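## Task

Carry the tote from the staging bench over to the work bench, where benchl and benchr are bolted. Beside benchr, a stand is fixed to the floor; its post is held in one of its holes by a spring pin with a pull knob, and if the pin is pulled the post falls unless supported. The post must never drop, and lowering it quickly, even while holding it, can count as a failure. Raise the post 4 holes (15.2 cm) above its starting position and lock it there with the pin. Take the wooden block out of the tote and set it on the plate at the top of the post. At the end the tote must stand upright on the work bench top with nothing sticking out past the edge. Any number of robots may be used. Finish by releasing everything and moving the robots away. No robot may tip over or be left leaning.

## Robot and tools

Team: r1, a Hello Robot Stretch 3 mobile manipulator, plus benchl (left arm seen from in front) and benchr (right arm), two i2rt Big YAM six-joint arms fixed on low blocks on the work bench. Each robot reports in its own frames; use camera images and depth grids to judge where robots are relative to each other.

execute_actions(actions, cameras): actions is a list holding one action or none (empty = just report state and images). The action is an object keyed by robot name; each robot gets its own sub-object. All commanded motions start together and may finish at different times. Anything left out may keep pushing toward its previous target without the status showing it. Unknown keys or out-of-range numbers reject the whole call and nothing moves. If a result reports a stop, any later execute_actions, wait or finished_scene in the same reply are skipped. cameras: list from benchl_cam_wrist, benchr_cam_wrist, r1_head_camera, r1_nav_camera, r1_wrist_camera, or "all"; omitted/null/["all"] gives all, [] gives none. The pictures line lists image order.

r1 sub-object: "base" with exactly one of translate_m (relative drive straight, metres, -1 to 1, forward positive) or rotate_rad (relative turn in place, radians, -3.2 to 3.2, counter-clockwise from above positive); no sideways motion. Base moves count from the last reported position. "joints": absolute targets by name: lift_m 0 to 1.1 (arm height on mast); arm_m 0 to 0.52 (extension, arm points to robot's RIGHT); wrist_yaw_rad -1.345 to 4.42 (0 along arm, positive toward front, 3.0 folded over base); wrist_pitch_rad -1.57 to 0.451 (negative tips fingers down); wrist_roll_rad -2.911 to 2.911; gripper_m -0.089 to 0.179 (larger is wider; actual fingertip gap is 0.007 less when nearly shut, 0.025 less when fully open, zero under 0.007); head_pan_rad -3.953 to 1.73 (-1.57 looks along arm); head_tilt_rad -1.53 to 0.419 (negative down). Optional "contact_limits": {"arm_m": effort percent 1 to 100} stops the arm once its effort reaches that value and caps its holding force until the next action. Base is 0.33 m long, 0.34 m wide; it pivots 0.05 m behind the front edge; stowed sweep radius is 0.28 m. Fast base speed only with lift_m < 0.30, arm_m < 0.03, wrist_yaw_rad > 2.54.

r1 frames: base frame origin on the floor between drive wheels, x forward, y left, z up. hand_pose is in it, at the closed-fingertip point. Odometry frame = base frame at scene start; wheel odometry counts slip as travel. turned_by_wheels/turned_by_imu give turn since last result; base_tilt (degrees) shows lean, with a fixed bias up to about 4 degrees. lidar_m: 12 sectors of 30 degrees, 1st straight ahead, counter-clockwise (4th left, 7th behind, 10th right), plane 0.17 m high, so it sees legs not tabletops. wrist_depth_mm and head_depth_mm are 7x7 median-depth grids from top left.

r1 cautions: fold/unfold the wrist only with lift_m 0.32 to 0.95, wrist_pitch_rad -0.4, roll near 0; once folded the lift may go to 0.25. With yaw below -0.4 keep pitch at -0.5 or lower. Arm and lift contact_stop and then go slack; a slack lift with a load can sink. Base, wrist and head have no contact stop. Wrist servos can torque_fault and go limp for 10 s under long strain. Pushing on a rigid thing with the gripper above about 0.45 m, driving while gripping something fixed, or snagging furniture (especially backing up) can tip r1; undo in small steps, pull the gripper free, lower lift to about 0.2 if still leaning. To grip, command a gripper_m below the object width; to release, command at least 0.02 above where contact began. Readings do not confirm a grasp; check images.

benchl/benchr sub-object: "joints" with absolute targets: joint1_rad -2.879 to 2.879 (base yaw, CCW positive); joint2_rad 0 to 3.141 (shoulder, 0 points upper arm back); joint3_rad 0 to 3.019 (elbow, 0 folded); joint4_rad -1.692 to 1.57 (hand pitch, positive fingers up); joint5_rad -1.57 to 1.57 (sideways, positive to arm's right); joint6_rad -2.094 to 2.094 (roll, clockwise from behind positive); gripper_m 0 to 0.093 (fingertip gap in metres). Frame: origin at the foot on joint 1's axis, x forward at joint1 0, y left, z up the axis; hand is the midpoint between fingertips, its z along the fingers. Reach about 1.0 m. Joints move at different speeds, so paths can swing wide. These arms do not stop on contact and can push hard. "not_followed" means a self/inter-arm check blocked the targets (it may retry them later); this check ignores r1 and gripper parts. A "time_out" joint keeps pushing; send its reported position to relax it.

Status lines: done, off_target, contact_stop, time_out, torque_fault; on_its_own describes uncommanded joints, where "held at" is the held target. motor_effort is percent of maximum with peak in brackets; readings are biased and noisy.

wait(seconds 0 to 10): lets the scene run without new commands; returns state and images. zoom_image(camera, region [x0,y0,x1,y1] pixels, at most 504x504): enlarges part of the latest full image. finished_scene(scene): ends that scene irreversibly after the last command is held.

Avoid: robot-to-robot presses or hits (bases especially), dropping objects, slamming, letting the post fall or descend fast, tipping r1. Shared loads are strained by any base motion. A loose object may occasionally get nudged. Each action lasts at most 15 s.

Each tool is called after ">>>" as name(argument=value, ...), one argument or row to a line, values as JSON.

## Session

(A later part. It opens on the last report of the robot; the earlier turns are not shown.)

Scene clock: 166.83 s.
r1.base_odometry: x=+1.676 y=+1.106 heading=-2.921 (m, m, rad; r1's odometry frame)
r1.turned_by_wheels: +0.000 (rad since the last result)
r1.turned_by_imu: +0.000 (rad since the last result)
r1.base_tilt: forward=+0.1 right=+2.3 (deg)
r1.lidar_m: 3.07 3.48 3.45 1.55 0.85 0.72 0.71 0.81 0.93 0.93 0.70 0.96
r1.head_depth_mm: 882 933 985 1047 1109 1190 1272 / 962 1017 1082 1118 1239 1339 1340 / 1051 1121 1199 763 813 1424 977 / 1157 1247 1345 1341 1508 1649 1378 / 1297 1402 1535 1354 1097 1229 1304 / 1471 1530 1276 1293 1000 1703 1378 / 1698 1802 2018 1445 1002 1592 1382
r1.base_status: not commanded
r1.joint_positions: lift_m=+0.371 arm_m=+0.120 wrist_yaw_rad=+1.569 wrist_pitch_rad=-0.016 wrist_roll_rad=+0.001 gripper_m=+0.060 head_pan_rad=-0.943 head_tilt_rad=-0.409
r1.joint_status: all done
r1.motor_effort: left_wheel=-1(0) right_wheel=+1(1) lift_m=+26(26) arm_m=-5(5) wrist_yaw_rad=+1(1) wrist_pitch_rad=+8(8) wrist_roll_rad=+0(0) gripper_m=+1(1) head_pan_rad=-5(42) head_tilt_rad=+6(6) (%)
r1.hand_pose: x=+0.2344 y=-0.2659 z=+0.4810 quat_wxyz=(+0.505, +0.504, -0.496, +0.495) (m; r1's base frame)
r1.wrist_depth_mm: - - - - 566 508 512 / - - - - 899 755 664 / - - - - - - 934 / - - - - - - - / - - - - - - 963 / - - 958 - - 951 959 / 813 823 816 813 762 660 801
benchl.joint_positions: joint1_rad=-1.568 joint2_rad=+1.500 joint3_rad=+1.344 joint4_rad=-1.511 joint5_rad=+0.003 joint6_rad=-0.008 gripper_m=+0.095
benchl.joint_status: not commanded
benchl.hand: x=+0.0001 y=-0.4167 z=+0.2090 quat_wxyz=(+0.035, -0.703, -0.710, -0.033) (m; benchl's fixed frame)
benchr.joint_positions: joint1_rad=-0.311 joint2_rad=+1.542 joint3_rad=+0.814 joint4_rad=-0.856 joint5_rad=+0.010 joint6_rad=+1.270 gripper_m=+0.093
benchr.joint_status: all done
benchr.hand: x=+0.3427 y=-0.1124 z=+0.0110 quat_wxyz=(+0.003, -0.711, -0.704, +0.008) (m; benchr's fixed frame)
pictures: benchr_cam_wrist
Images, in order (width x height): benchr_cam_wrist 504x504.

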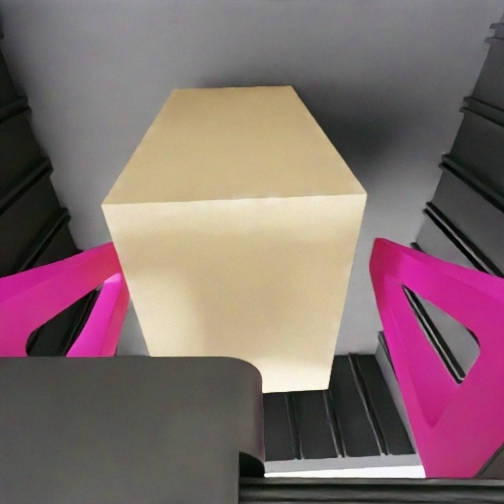

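>>> execute_actions(
  actions=[
    {"benchr":{"joints":{"gripper_m":0.03,"joint4_rad":-0.815}}},
  ],
  cameras=[],
)

>>> execute_actions(
  actions=[
    {"benchr":{"joints":{"joint2_rad":1.3,"joint3_rad":1.05,"joint4_rad":-1.27}}},
  ],
  cameras=[],
)

>>> execute_actions(
  actions=[
    {"benchr":{"joints":{"joint1_rad":0.8,"joint4_rad":0.3,"joint6_rad":0}}},
  ],
  cameras=[],
)

>>> execute_actions(
  actions=[
    {"benchr":{"joints":{"joint1_rad":1.41,"joint2_rad":1.45,"joint4_rad":0.5}}},
  ],
  cameras=[],
)

>>> execute_actions(
  actions=[
    {"benchr":{"joints":{"joint2_rad":1.63,"joint3_rad":0.995,"joint4_rad":0.71}}},
  ],
  cameras=["r1_head_camera","benchr_cam_wrist"],
)

Scene clock: 168.73 s.
r1.base_odometry: x=+1.676 y=+1.106 heading=-2.921 (m, m, rad; r1's odometry frame)
r1.turned_by_wheels: +0.000 (rad since the last result)
r1.turned_by_imu: +0.000 (rad since the last result)
r1.base_tilt: forward=+0.1 right=+2.3 (deg)
r1.lidar_m: 3.06 3.47 3.48 1.55 0.85 0.71 0.71 0.81 0.93 0.93 0.69 0.96
r1.head_depth_mm: 883 931 984 1045 1111 1187 1274 / 958 1018 1081 1122 1237 1336 1343 / 1052 1123 1198 763 813 1424 977 / 1160 1246 1344 1340 1509 1649 1380 / 1305 1406 1528 1354 1097 1230 1311 / 1472 1526 1280 1287 1002 1708 1381 / 1701 1795 2000 1445 1004 1595 1386
r1.base_status: not commanded
r1.joint_positions: lift_m=+0.371 arm_m=+0.120 wrist_yaw_rad=+1.569 wrist_pitch_rad=-0.016 wrist_roll_rad=+0.001 gripper_m=+0.060 head_pan_rad=-0.943 head_tilt_rad=-0.409
r1.joint_status: not commanded
r1.motor_effort: left_wheel=-1(1) right_wheel=+1(1) lift_m=+25(26) arm_m=-4(5) wrist_yaw_rad=+1(1) wrist_pitch_rad=+8(8) wrist_roll_rad=+0(0) gripper_m=+1(1) head_pan_rad=-5(5) head_tilt_rad=+6(6) (%)
r1.hand_pose: x=+0.2344 y=-0.2659 z=+0.4810 quat_wxyz=(+0.505, +0.504, -0.496, +0.495) (m; r1's base frame)
r1.wrist_depth_mm: - - - - 564 516 512 / - - - - 907 754 660 / - - - - - - 940 / - - - - - - - / - - - - - - 969 / - - 972 - - 944 949 / 829 818 817 810 751 659 811
benchl.joint_positions: joint1_rad=-1.568 joint2_rad=+1.500 joint3_rad=+1.344 joint4_rad=-1.511 joint5_rad=+0.003 joint6_rad=-0.008 gripper_m=+0.095
benchl.joint_status: not commanded
benchl.hand: x=+0.0001 y=-0.4167 z=+0.2090 quat_wxyz=(+0.035, -0.703, -0.710, -0.033) (m; benchl's fixed frame)
benchr.joint_positions: joint1_rad=-0.311 joint2_rad=+1.541 joint3_rad=+0.814 joint4_rad=-0.833 joint5_rad=+0.010 joint6_rad=+1.272 gripper_m=+0.059
benchr.joint_status: gripper_m off_target (ended at +0.059, target +0.030); the others done
benchr.hand: x=+0.3481 y=-0.1142 z=+0.0112 quat_wxyz=(-0.007, -0.711, -0.703, +0.002) (m; benchr's fixed frame)
pictures: none
No camera images: the call's "cameras" was empty. Leave "cameras" out to get every camera's image.

Scene clock: 169.93 s.
r1.base_odometry: x=+1.676 y=+1.106 heading=-2.921 (m, m, rad; r1's odometry frame)
r1.turned_by_wheels: +0.000 (rad since the last result)
r1.turned_by_imu: +0.000 (rad since the last result)
r1.base_tilt: forward=+0.1 right=+2.3 (deg)
r1.lidar_m: 3.06 3.46 3.45 1.55 0.85 0.72 0.71 0.81 0.93 0.93 0.70 0.96
r1.head_depth_mm: 885 930 986 1042 1115 1185 1275 / 958 1021 1080 1124 1241 1327 1344 / 1053 1119 1200 763 814 1425 979 / 1159 1242 1341 1337 1513 1644 1382 / 1295 1407 1529 1356 1095 1229 1311 / 1465 1189 1286 1291 998 1700 1387 / 1702 1837 2012 1447 1001 1603 1381
r1.base_status: not commanded
r1.joint_positions: lift_m=+0.371 arm_m=+0.120 wrist_yaw_rad=+1.569 wrist_pitch_rad=-0.016 wrist_roll_rad=+0.001 gripper_m=+0.060 head_pan_rad=-0.943 head_tilt_rad=-0.409
r1.joint_status: not commanded
r1.motor_effort: left_wheel=+0(0) right_wheel=+1(2) lift_m=+26(26) arm_m=-4(5) wrist_yaw_rad=+0(1) wrist_pitch_rad=+8(8) wrist_roll_rad=+0(0) gripper_m=+0(0) head_pan_rad=-6(6) head_tilt_rad=+6(6) (%)
r1.hand_pose: x=+0.2344 y=-0.2659 z=+0.4810 quat_wxyz=(+0.505, +0.504, -0.496, +0.495) (m; r1's base frame)
r1.wrist_depth_mm: - - - - 565 510 514 / - - - - 899 749 660 / - - - - - - 929 / - - - - - - - / - - - - - - 991 / - - 961 - - 940 954 / 825 814 826 823 751 652 814
benchl.joint_positions: joint1_rad=-1.568 joint2_rad=+1.500 joint3_rad=+1.344 joint4_rad=-1.511 joint5_rad=+0.003 joint6_rad=-0.008 gripper_m=+0.095
benchl.joint_status: not commanded
benchl.hand: x=+0.0001 y=-0.4167 z=+0.2090 quat_wxyz=(+0.035, -0.703, -0.710, -0.033) (m; benchl's fixed frame)
benchr.joint_positions: joint1_rad=-0.311 joint2_rad=+1.302 joint3_rad=+1.035 joint4_rad=-1.255 joint5_rad=+0.010 joint6_rad=+1.272 gripper_m=+0.059
benchr.joint_status: all done
benchr.hand: x=+0.3490 y=-0.1145 z=+0.1675 quat_wxyz=(-0.024, -0.711, -0.703, -0.007) (m; benchr's fixed frame)
pictures: none
No camera images: the call's "cameras" was empty. Leave "cameras" out to get every camera's image.

Scene clock: 171.97 s.
r1.base_odometry: x=+1.676 y=+1.106 heading=-2.921 (m, m, rad; r1's odometry frame)
r1.turned_by_wheels: +0.000 (rad since the last result)
r1.turned_by_imu: +0.000 (rad since the last result)
r1.base_tilt: forward=+0.1 right=+2.2 (deg)
r1.lidar_m: 3.05 3.47 3.46 1.55 0.85 0.72 0.71 0.81 0.93 0.93 0.70 0.96
r1.head_depth_mm: 883 931 985 1044 1113 1190 1273 / 961 1018 1081 1120 1238 1336 1342 / 1051 1119 1199 764 815 1420 979 / 1160 1242 1338 1335 1511 1640 1380 / 1296 1405 1536 1357 1095 1230 1306 / 1474 1464 1246 1286 1000 1696 1380 / 1702 948 1967 1454 1005 1592 1384
r1.base_status: not commanded
r1.joint_positions: lift_m=+0.371 arm_m=+0.120 wrist_yaw_rad=+1.569 wrist_pitch_rad=-0.016 wrist_roll_rad=+0.001 gripper_m=+0.060 head_pan_rad=-0.943 head_tilt_rad=-0.409
r1.joint_status: not commanded
r1.motor_effort: left_wheel=-1(0) right_wheel=+1(1) lift_m=+26(26) arm_m=-5(5) wrist_yaw_rad=+1(0) wrist_pitch_rad=+8(8) wrist_roll_rad=+0(0) gripper_m=+0(1) head_pan_rad=-5(5) head_tilt_rad=+6(6) (%)
r1.hand_pose: x=+0.2344 y=-0.2659 z=+0.4810 quat_wxyz=(+0.505, +0.504, -0.496, +0.495) (m; r1's base frame)
r1.wrist_depth_mm: - - - - 562 510 513 / - - - - 889 756 660 / - - - - - - 937 / - - - - - - - / - - - - - - 992 / - - 980 - - 959 942 / 819 829 818 821 760 655 800
benchl.joint_positions: joint1_rad=-1.568 joint2_rad=+1.500 joint3_rad=+1.344 joint4_rad=-1.511 joint5_rad=+0.003 joint6_rad=-0.008 gripper_m=+0.095
benchl.joint_status: not commanded
benchl.hand: x=+0.0001 y=-0.4167 z=+0.2090 quat_wxyz=(+0.035, -0.703, -0.710, -0.033) (m; benchl's fixed frame)
benchr.joint_positions: joint1_rad=+0.806 joint2_rad=+1.312 joint3_rad=+1.035 joint4_rad=+0.253 joint5_rad=+0.009 joint6_rad=+0.010 gripper_m=+0.059
benchr.joint_status: all done
benchr.hand: x=+0.4196 y=+0.4346 z=+0.4035 quat_wxyz=(-0.643, +0.275, -0.661, -0.274) (m; benchr's fixed frame)
pictures: none
No camera images: the call's "cameras" was empty. Leave "cameras" out to get every camera's image.

Scene clock: 173.43 s.
r1.base_odometry: x=+1.676 y=+1.106 heading=-2.921 (m, m, rad; r1's odometry frame)
r1.turned_by_wheels: +0.000 (rad since the last result)
r1.turned_by_imu: +0.000 (rad since the last result)
r1.base_tilt: forward=+0.1 right=+2.2 (deg)
r1.lidar_m: 3.06 3.47 3.46 1.55 0.85 0.72 0.71 0.81 0.93 0.93 0.69 0.96
r1.head_depth_mm: 884 931 984 1041 1112 1189 1273 / 964 1017 1068 1118 1236 1334 1344 / 1054 1122 653 764 813 1424 978 / 1161 1223 821 1341 1506 1647 1374 / 1298 1327 1533 1353 1094 1232 1312 / 1473 1132 1255 1290 1000 1699 1383 / 1699 1881 2018 1444 1005 1598 1381
r1.base_status: not commanded
r1.joint_positions: lift_m=+0.371 arm_m=+0.120 wrist_yaw_rad=+1.569 wrist_pitch_rad=-0.016 wrist_roll_rad=+0.001 gripper_m=+0.060 head_pan_rad=-0.943 head_tilt_rad=-0.409
r1.joint_status: not commanded
r1.motor_effort: left_wheel=+0(0) right_wheel=+1(2) lift_m=+26(26) arm_m=-5(5) wrist_yaw_rad=+1(1) wrist_pitch_rad=+8(8) wrist_roll_rad=+0(0) gripper_m=+1(0) head_pan_rad=-6(5) head_tilt_rad=+6(6) (%)
r1.hand_pose: x=+0.2344 y=-0.2659 z=+0.4810 quat_wxyz=(+0.505, +0.504, -0.496, +0.495) (m; r1's base frame)
r1.wrist_depth_mm: - - - - 568 508 509 / - - - - 887 758 662 / - - - - - - 919 / - - - - - - - / - - - - - - 968 / - - 969 - - 957 961 / 814 828 819 809 752 665 799
benchl.joint_positions: joint1_rad=-1.568 joint2_rad=+1.500 joint3_rad=+1.344 joint4_rad=-1.511 joint5_rad=+0.003 joint6_rad=-0.008 gripper_m=+0.095
benchl.joint_status: not commanded
benchl.hand: x=+0.0001 y=-0.4167 z=+0.2090 quat_wxyz=(+0.035, -0.703, -0.710, -0.033) (m; benchl's fixed frame)
benchr.joint_positions: joint1_rad=+1.415 joint2_rad=+1.480 joint3_rad=+1.030 joint4_rad=+0.454 joint5_rad=+0.009 joint6_rad=+0.008 gripper_m=+0.059
benchr.joint_status: all done
benchr.hand: x=+0.1023 y=+0.6369 z=+0.3489 quat_wxyz=(-0.539, +0.454, -0.540, -0.460) (m; benchr's fixed frame)
pictures: none
No camera images: the call's "cameras" was empty. Leave "cameras" out to get every camera's image.

Scene clock: 174.43 s.
r1.base_odometry: x=+1.676 y=+1.106 heading=-2.921 (m, m, rad; r1's odometry frame)
r1.turned_by_wheels: +0.000 (rad since the last result)
r1.turned_by_imu: +0.000 (rad since the last result)
r1.base_tilt: forward=+0.1 right=+2.3 (deg)
r1.lidar_m: 3.06 3.47 3.45 1.55 0.85 0.72 0.71 0.81 0.93 0.93 0.70 0.96
r1.head_depth_mm: 882 932 986 1044 1112 1189 1270 / 961 1017 1079 1111 1240 1336 1342 / 1055 1120 1170 673 815 1428 979 / 1164 1249 831 1213 1507 1641 1380 / 1295 1362 931 1351 1093 1227 1310 / 1469 1031 1251 1294 1005 1704 1383 / 1700 1887 2005 1456 1005 1602 1390
r1.base_status: not commanded
r1.joint_positions: lift_m=+0.371 arm_m=+0.120 wrist_yaw_rad=+1.569 wrist_pitch_rad=-0.016 wrist_roll_rad=+0.001 gripper_m=+0.060 head_pan_rad=-0.943 head_tilt_rad=-0.409
r1.joint_status: not commanded
r1.motor_effort: left_wheel=-1(1) right_wheel=+1(1) lift_m=+26(26) arm_m=-5(4) wrist_yaw_rad=+1(1) wrist_pitch_rad=+8(8) wrist_roll_rad=+0(0) gripper_m=+0(1) head_pan_rad=-5(6) head_tilt_rad=+6(6) (%)
r1.hand_pose: x=+0.2344 y=-0.2659 z=+0.4810 quat_wxyz=(+0.505, +0.504, -0.496, +0.495) (m; r1's base frame)
r1.wrist_depth_mm: - - - - 565 512 513 / - - - - 911 749 663 / - - - - - - 923 / - - - - - - - / - - - - - - 975 / - - 956 - - 933 944 / 824 818 826 794 762 657 813
benchl.joint_positions: joint1_rad=-1.568 joint2_rad=+1.500 joint3_rad=+1.344 joint4_rad=-1.511 joint5_rad=+0.003 joint6_rad=-0.008 gripper_m=+0.095
benchl.joint_status: not commanded
benchl.hand: x=+0.0001 y=-0.4167 z=+0.2090 quat_wxyz=(+0.035, -0.703, -0.710, -0.033) (m; benchl's fixed frame)
benchr.joint_positions: joint1_rad=+1.414 joint2_rad=+1.655 joint3_rad=+0.975 joint4_rad=+0.667 joint5_rad=+0.009 joint6_rad=+0.004 gripper_m=+0.059
benchr.joint_status: all done
benchr.hand: x=+0.1056 y=+0.6561 z=+0.2587 quat_wxyz=(-0.535, +0.459, -0.544, -0.455) (m; benchr's fixed frame)
pictures: benchr_cam_wrist, r1_head_camera (sideways: a quarter turn clockwise sets it upright)
Images, in order (width x height): benchr_cam_wrist 504x504, r1_head_camera 896x504.

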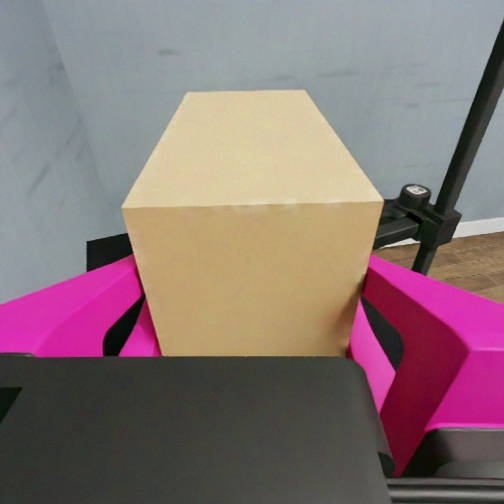

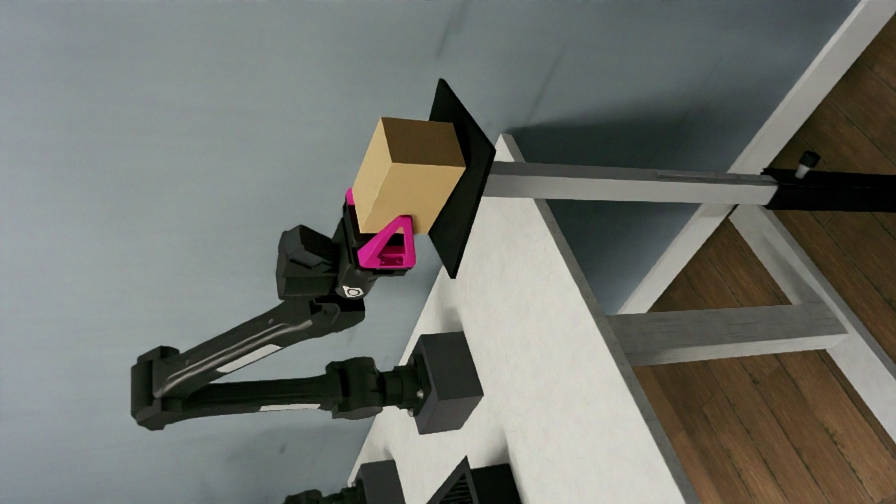

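>>> execute_actions(
  actions=[
    {"benchr":{"joints":{"joint2_rad":1.648,"joint3_rad":0.98,"joint4_rad":0.74}}},
  ],
  cameras=[],
)

>>> execute_actions(
  actions=[
    {"benchr":{"joints":{"gripper_m":0.093}}},
  ],
  cameras=[],
)

>>> execute_actions(
  actions=[
    {"benchr":{"joints":{"joint2_rad":0.95,"joint3_rad":0.45,"joint4_rad":0.5}},"r1":{"joints":{"arm_m":0.03}}},
  ],
  cameras=["r1_nav_camera","benchr_cam_wrist"],
)

Scene clock: 175.97 s.
r1.base_odometry: x=+1.676 y=+1.106 heading=-2.921 (m, m, rad; r1's odometry frame)
r1.turned_by_wheels: +0.000 (rad since the last result)
r1.turned_by_imu: +0.000 (rad since the last result)
r1.base_tilt: forward=+0.1 right=+2.2 (deg)
r1.lidar_m: 3.05 3.48 3.45 1.55 0.85 0.72 0.71 0.81 0.93 0.93 0.70 0.96
r1.head_depth_mm: 884 929 984 1046 1115 1191 1267 / 958 1014 1075 1106 1239 1334 1346 / 1049 1119 1176 674 813 1423 981 / 1164 1246 839 1213 1507 1639 1381 / 1299 1362 936 1352 1093 1229 1310 / 1467 1033 1253 1287 1000 1696 1384 / 1705 1893 2003 1444 1003 1594 1380
r1.base_status: not commanded
r1.joint_positions: lift_m=+0.371 arm_m=+0.120 wrist_yaw_rad=+1.569 wrist_pitch_rad=-0.016 wrist_roll_rad=+0.001 gripper_m=+0.060 head_pan_rad=-0.943 head_tilt_rad=-0.409
r1.joint_status: not commanded
r1.motor_effort: left_wheel=+0(0) right_wheel=+1(1) lift_m=+26(26) arm_m=-5(5) wrist_yaw_rad=+1(1) wrist_pitch_rad=+8(8) wrist_roll_rad=+0(0) gripper_m=+0(1) head_pan_rad=-5(5) head_tilt_rad=+6(5) (%)
r1.hand_pose: x=+0.2344 y=-0.2659 z=+0.4810 quat_wxyz=(+0.505, +0.504, -0.496, +0.495) (m; r1's base frame)
r1.wrist_depth_mm: - - - - 561 507 514 / - - - - 894 746 660 / - - - - - - 928 / - - - - - - - / - - - - - - 970 / - - 955 - - 952 955 / 830 810 813 819 769 657 799
benchl.joint_positions: joint1_rad=-1.568 joint2_rad=+1.500 joint3_rad=+1.344 joint4_rad=-1.511 joint5_rad=+0.003 joint6_rad=-0.008 gripper_m=+0.095
benchl.joint_status: not commanded
benchl.hand: x=+0.0001 y=-0.4167 z=+0.2090 quat_wxyz=(+0.035, -0.703, -0.710, -0.033) (m; benchl's fixed frame)
benchr.joint_positions: joint1_rad=+1.414 joint2_rad=+1.655 joint3_rad=+0.970 joint4_rad=+0.693 joint5_rad=+0.009 joint6_rad=+0.004 gripper_m=+0.059
benchr.joint_status: all done
benchr.hand: x=+0.1054 y=+0.6548 z=+0.2619 quat_wxyz=(-0.541, +0.454, -0.539, -0.460) (m; benchr's fixed frame)
pictures: none
No camera images: the call's "cameras" was empty. Leave "cameras" out to get every camera's image.

Scene clock: 176.60 s.
r1.base_odometry: x=+1.676 y=+1.106 heading=-2.921 (m, m, rad; r1's odometry frame)
r1.turned_by_wheels: +0.000 (rad since the last result)
r1.turned_by_imu: +0.000 (rad since the last result)
r1.base_tilt: forward=+0.1 right=+2.2 (deg)
r1.lidar_m: 3.05 3.47 3.46 1.55 0.85 0.72 0.72 0.81 0.93 0.93 0.70 0.96
r1.head_depth_mm: 882 932 982 1047 1112 1189 1269 / 960 1017 1084 1107 1235 1331 1339 / 1053 1116 1160 673 813 1421 981 / 1160 1247 822 1207 1510 1646 1376 / 1299 1354 935 1361 1093 1230 1311 / 1470 1036 1251 1288 1002 1699 1379 / 1699 1890 2009 1446 1001 1600 1385
r1.base_status: not commanded
r1.joint_positions: lift_m=+0.371 arm_m=+0.120 wrist_yaw_rad=+1.569 wrist_pitch_rad=-0.016 wrist_roll_rad=+0.001 gripper_m=+0.060 head_pan_rad=-0.943 head_tilt_rad=-0.409
r1.joint_status: not commanded
r1.motor_effort: left_wheel=+0(0) right_wheel=+2(1) lift_m=+26(26) arm_m=-5(5) wrist_yaw_rad=+1(1) wrist_pitch_rad=+8(8) wrist_roll_rad=+0(0) gripper_m=+1(0) head_pan_rad=-6(6) head_tilt_rad=+6(6) (%)
r1.hand_pose: x=+0.2344 y=-0.2659 z=+0.4810 quat_wxyz=(+0.505, +0.504, -0.496, +0.495) (m; r1's base frame)
r1.wrist_depth_mm: - - - - 566 509 505 / - - - - 894 755 662 / - - - - - - 953 / - - - - - - - / - - - - - - 981 / - - 950 - - 951 946 / 815 829 822 810 776 657 803
benchl.joint_positions: joint1_rad=-1.568 joint2_rad=+1.500 joint3_rad=+1.344 joint4_rad=-1.511 joint5_rad=+0.003 joint6_rad=-0.008 gripper_m=+0.095
benchl.joint_status: not commanded
benchl.hand: x=+0.0001 y=-0.4167 z=+0.2090 quat_wxyz=(+0.035, -0.703, -0.710, -0.033) (m; benchl's fixed frame)
benchr.joint_positions: joint1_rad=+1.414 joint2_rad=+1.653 joint3_rad=+0.970 joint4_rad=+0.715 joint5_rad=+0.010 joint6_rad=+0.004 gripper_m=+0.093
benchr.joint_status: all done
benchr.hand: x=+0.1054 y=+0.6544 z=+0.2687 quat_wxyz=(-0.547, +0.448, -0.532, -0.465) (m; benchr's fixed frame)
pictures: none
No camera images: the call's "cameras" was empty. Leave "cameras" out to get every camera's image.

Scene clock: 178.50 s.
r1.base_odometry: x=+1.676 y=+1.106 heading=-2.921 (m, m, rad; r1's odometry frame)
r1.turned_by_wheels: +0.000 (rad since the last result)
r1.turned_by_imu: +0.000 (rad since the last result)
r1.base_tilt: forward=+0.1 right=+2.2 (deg)
r1.lidar_m: 3.05 3.49 3.46 1.55 0.85 0.72 0.71 0.81 0.93 0.93 0.70 0.96
r1.head_depth_mm: 880 931 985 1042 1114 1189 1269 / 960 1017 1080 1110 1238 1336 1341 / 1049 1122 1186 673 813 1418 981 / 1159 1250 1314 1278 1507 1642 1380 / 1302 1392 994 1355 1091 1225 1308 / 1477 1288 1256 1288 1001 1696 1382 / 1703 1884 2008 1445 1003 1597 1386
r1.base_status: not commanded
r1.joint_positions: lift_m=+0.371 arm_m=+0.030 wrist_yaw_rad=+1.569 wrist_pitch_rad=-0.016 wrist_roll_rad=+0.001 gripper_m=+0.060 head_pan_rad=-0.943 head_tilt_rad=-0.409
r1.joint_status: all done
r1.motor_effort: left_wheel=+0(0) right_wheel=+1(1) lift_m=+26(26) arm_m=-5(6) wrist_yaw_rad=+0(1) wrist_pitch_rad=+8(8) wrist_roll_rad=+0(0) gripper_m=+0(1) head_pan_rad=-6(5) head_tilt_rad=+6(6) (%)
r1.hand_pose: x=+0.2344 y=-0.1759 z=+0.4810 quat_wxyz=(+0.505, +0.504, -0.496, +0.495) (m; r1's base frame)
r1.wrist_depth_mm: - - - - - 571 512 / - - - - - 850 572 / - - - - - - 582 / - - - - - - 598 / - - - - - - 626 / - - 964 - - - 634 / 821 826 843 813 814 816 662
benchl.joint_positions: joint1_rad=-1.568 joint2_rad=+1.500 joint3_rad=+1.344 joint4_rad=-1.511 joint5_rad=+0.003 joint6_rad=-0.008 gripper_m=+0.095
benchl.joint_status: not commanded
benchl.hand: x=+0.0001 y=-0.4167 z=+0.2090 quat_wxyz=(+0.035, -0.703, -0.710, -0.033) (m; benchl's fixed frame)
benchr.joint_positions: joint1_rad=+1.414 joint2_rad=+0.947 joint3_rad=+0.454 joint4_rad=+0.519 joint5_rad=+0.010 joint6_rad=+0.004 gripper_m=+0.093
benchr.joint_status: all done
benchr.hand: x=+0.0704 y=+0.4325 z=+0.3029 quat_wxyz=(-0.546, +0.450, -0.534, -0.464) (m; benchr's fixed frame)
pictures: benchr_cam_wrist, r1_nav_camera (sideways: a quarter turn counterclockwise sets it upright)
Images, in order (width x height): benchr_cam_wrist 504x504, r1_nav_camera 672x504.

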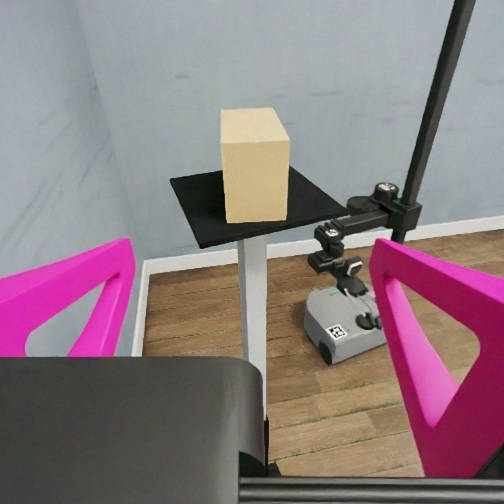

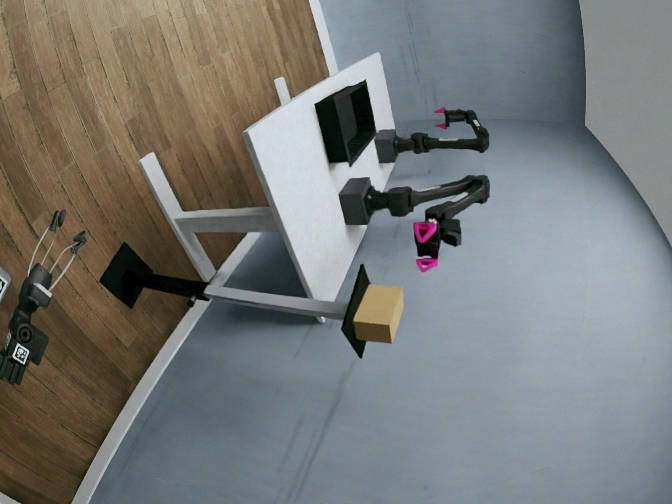

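>>> finished_scene(
  scene=2,
)

The scene is finished: the task was done.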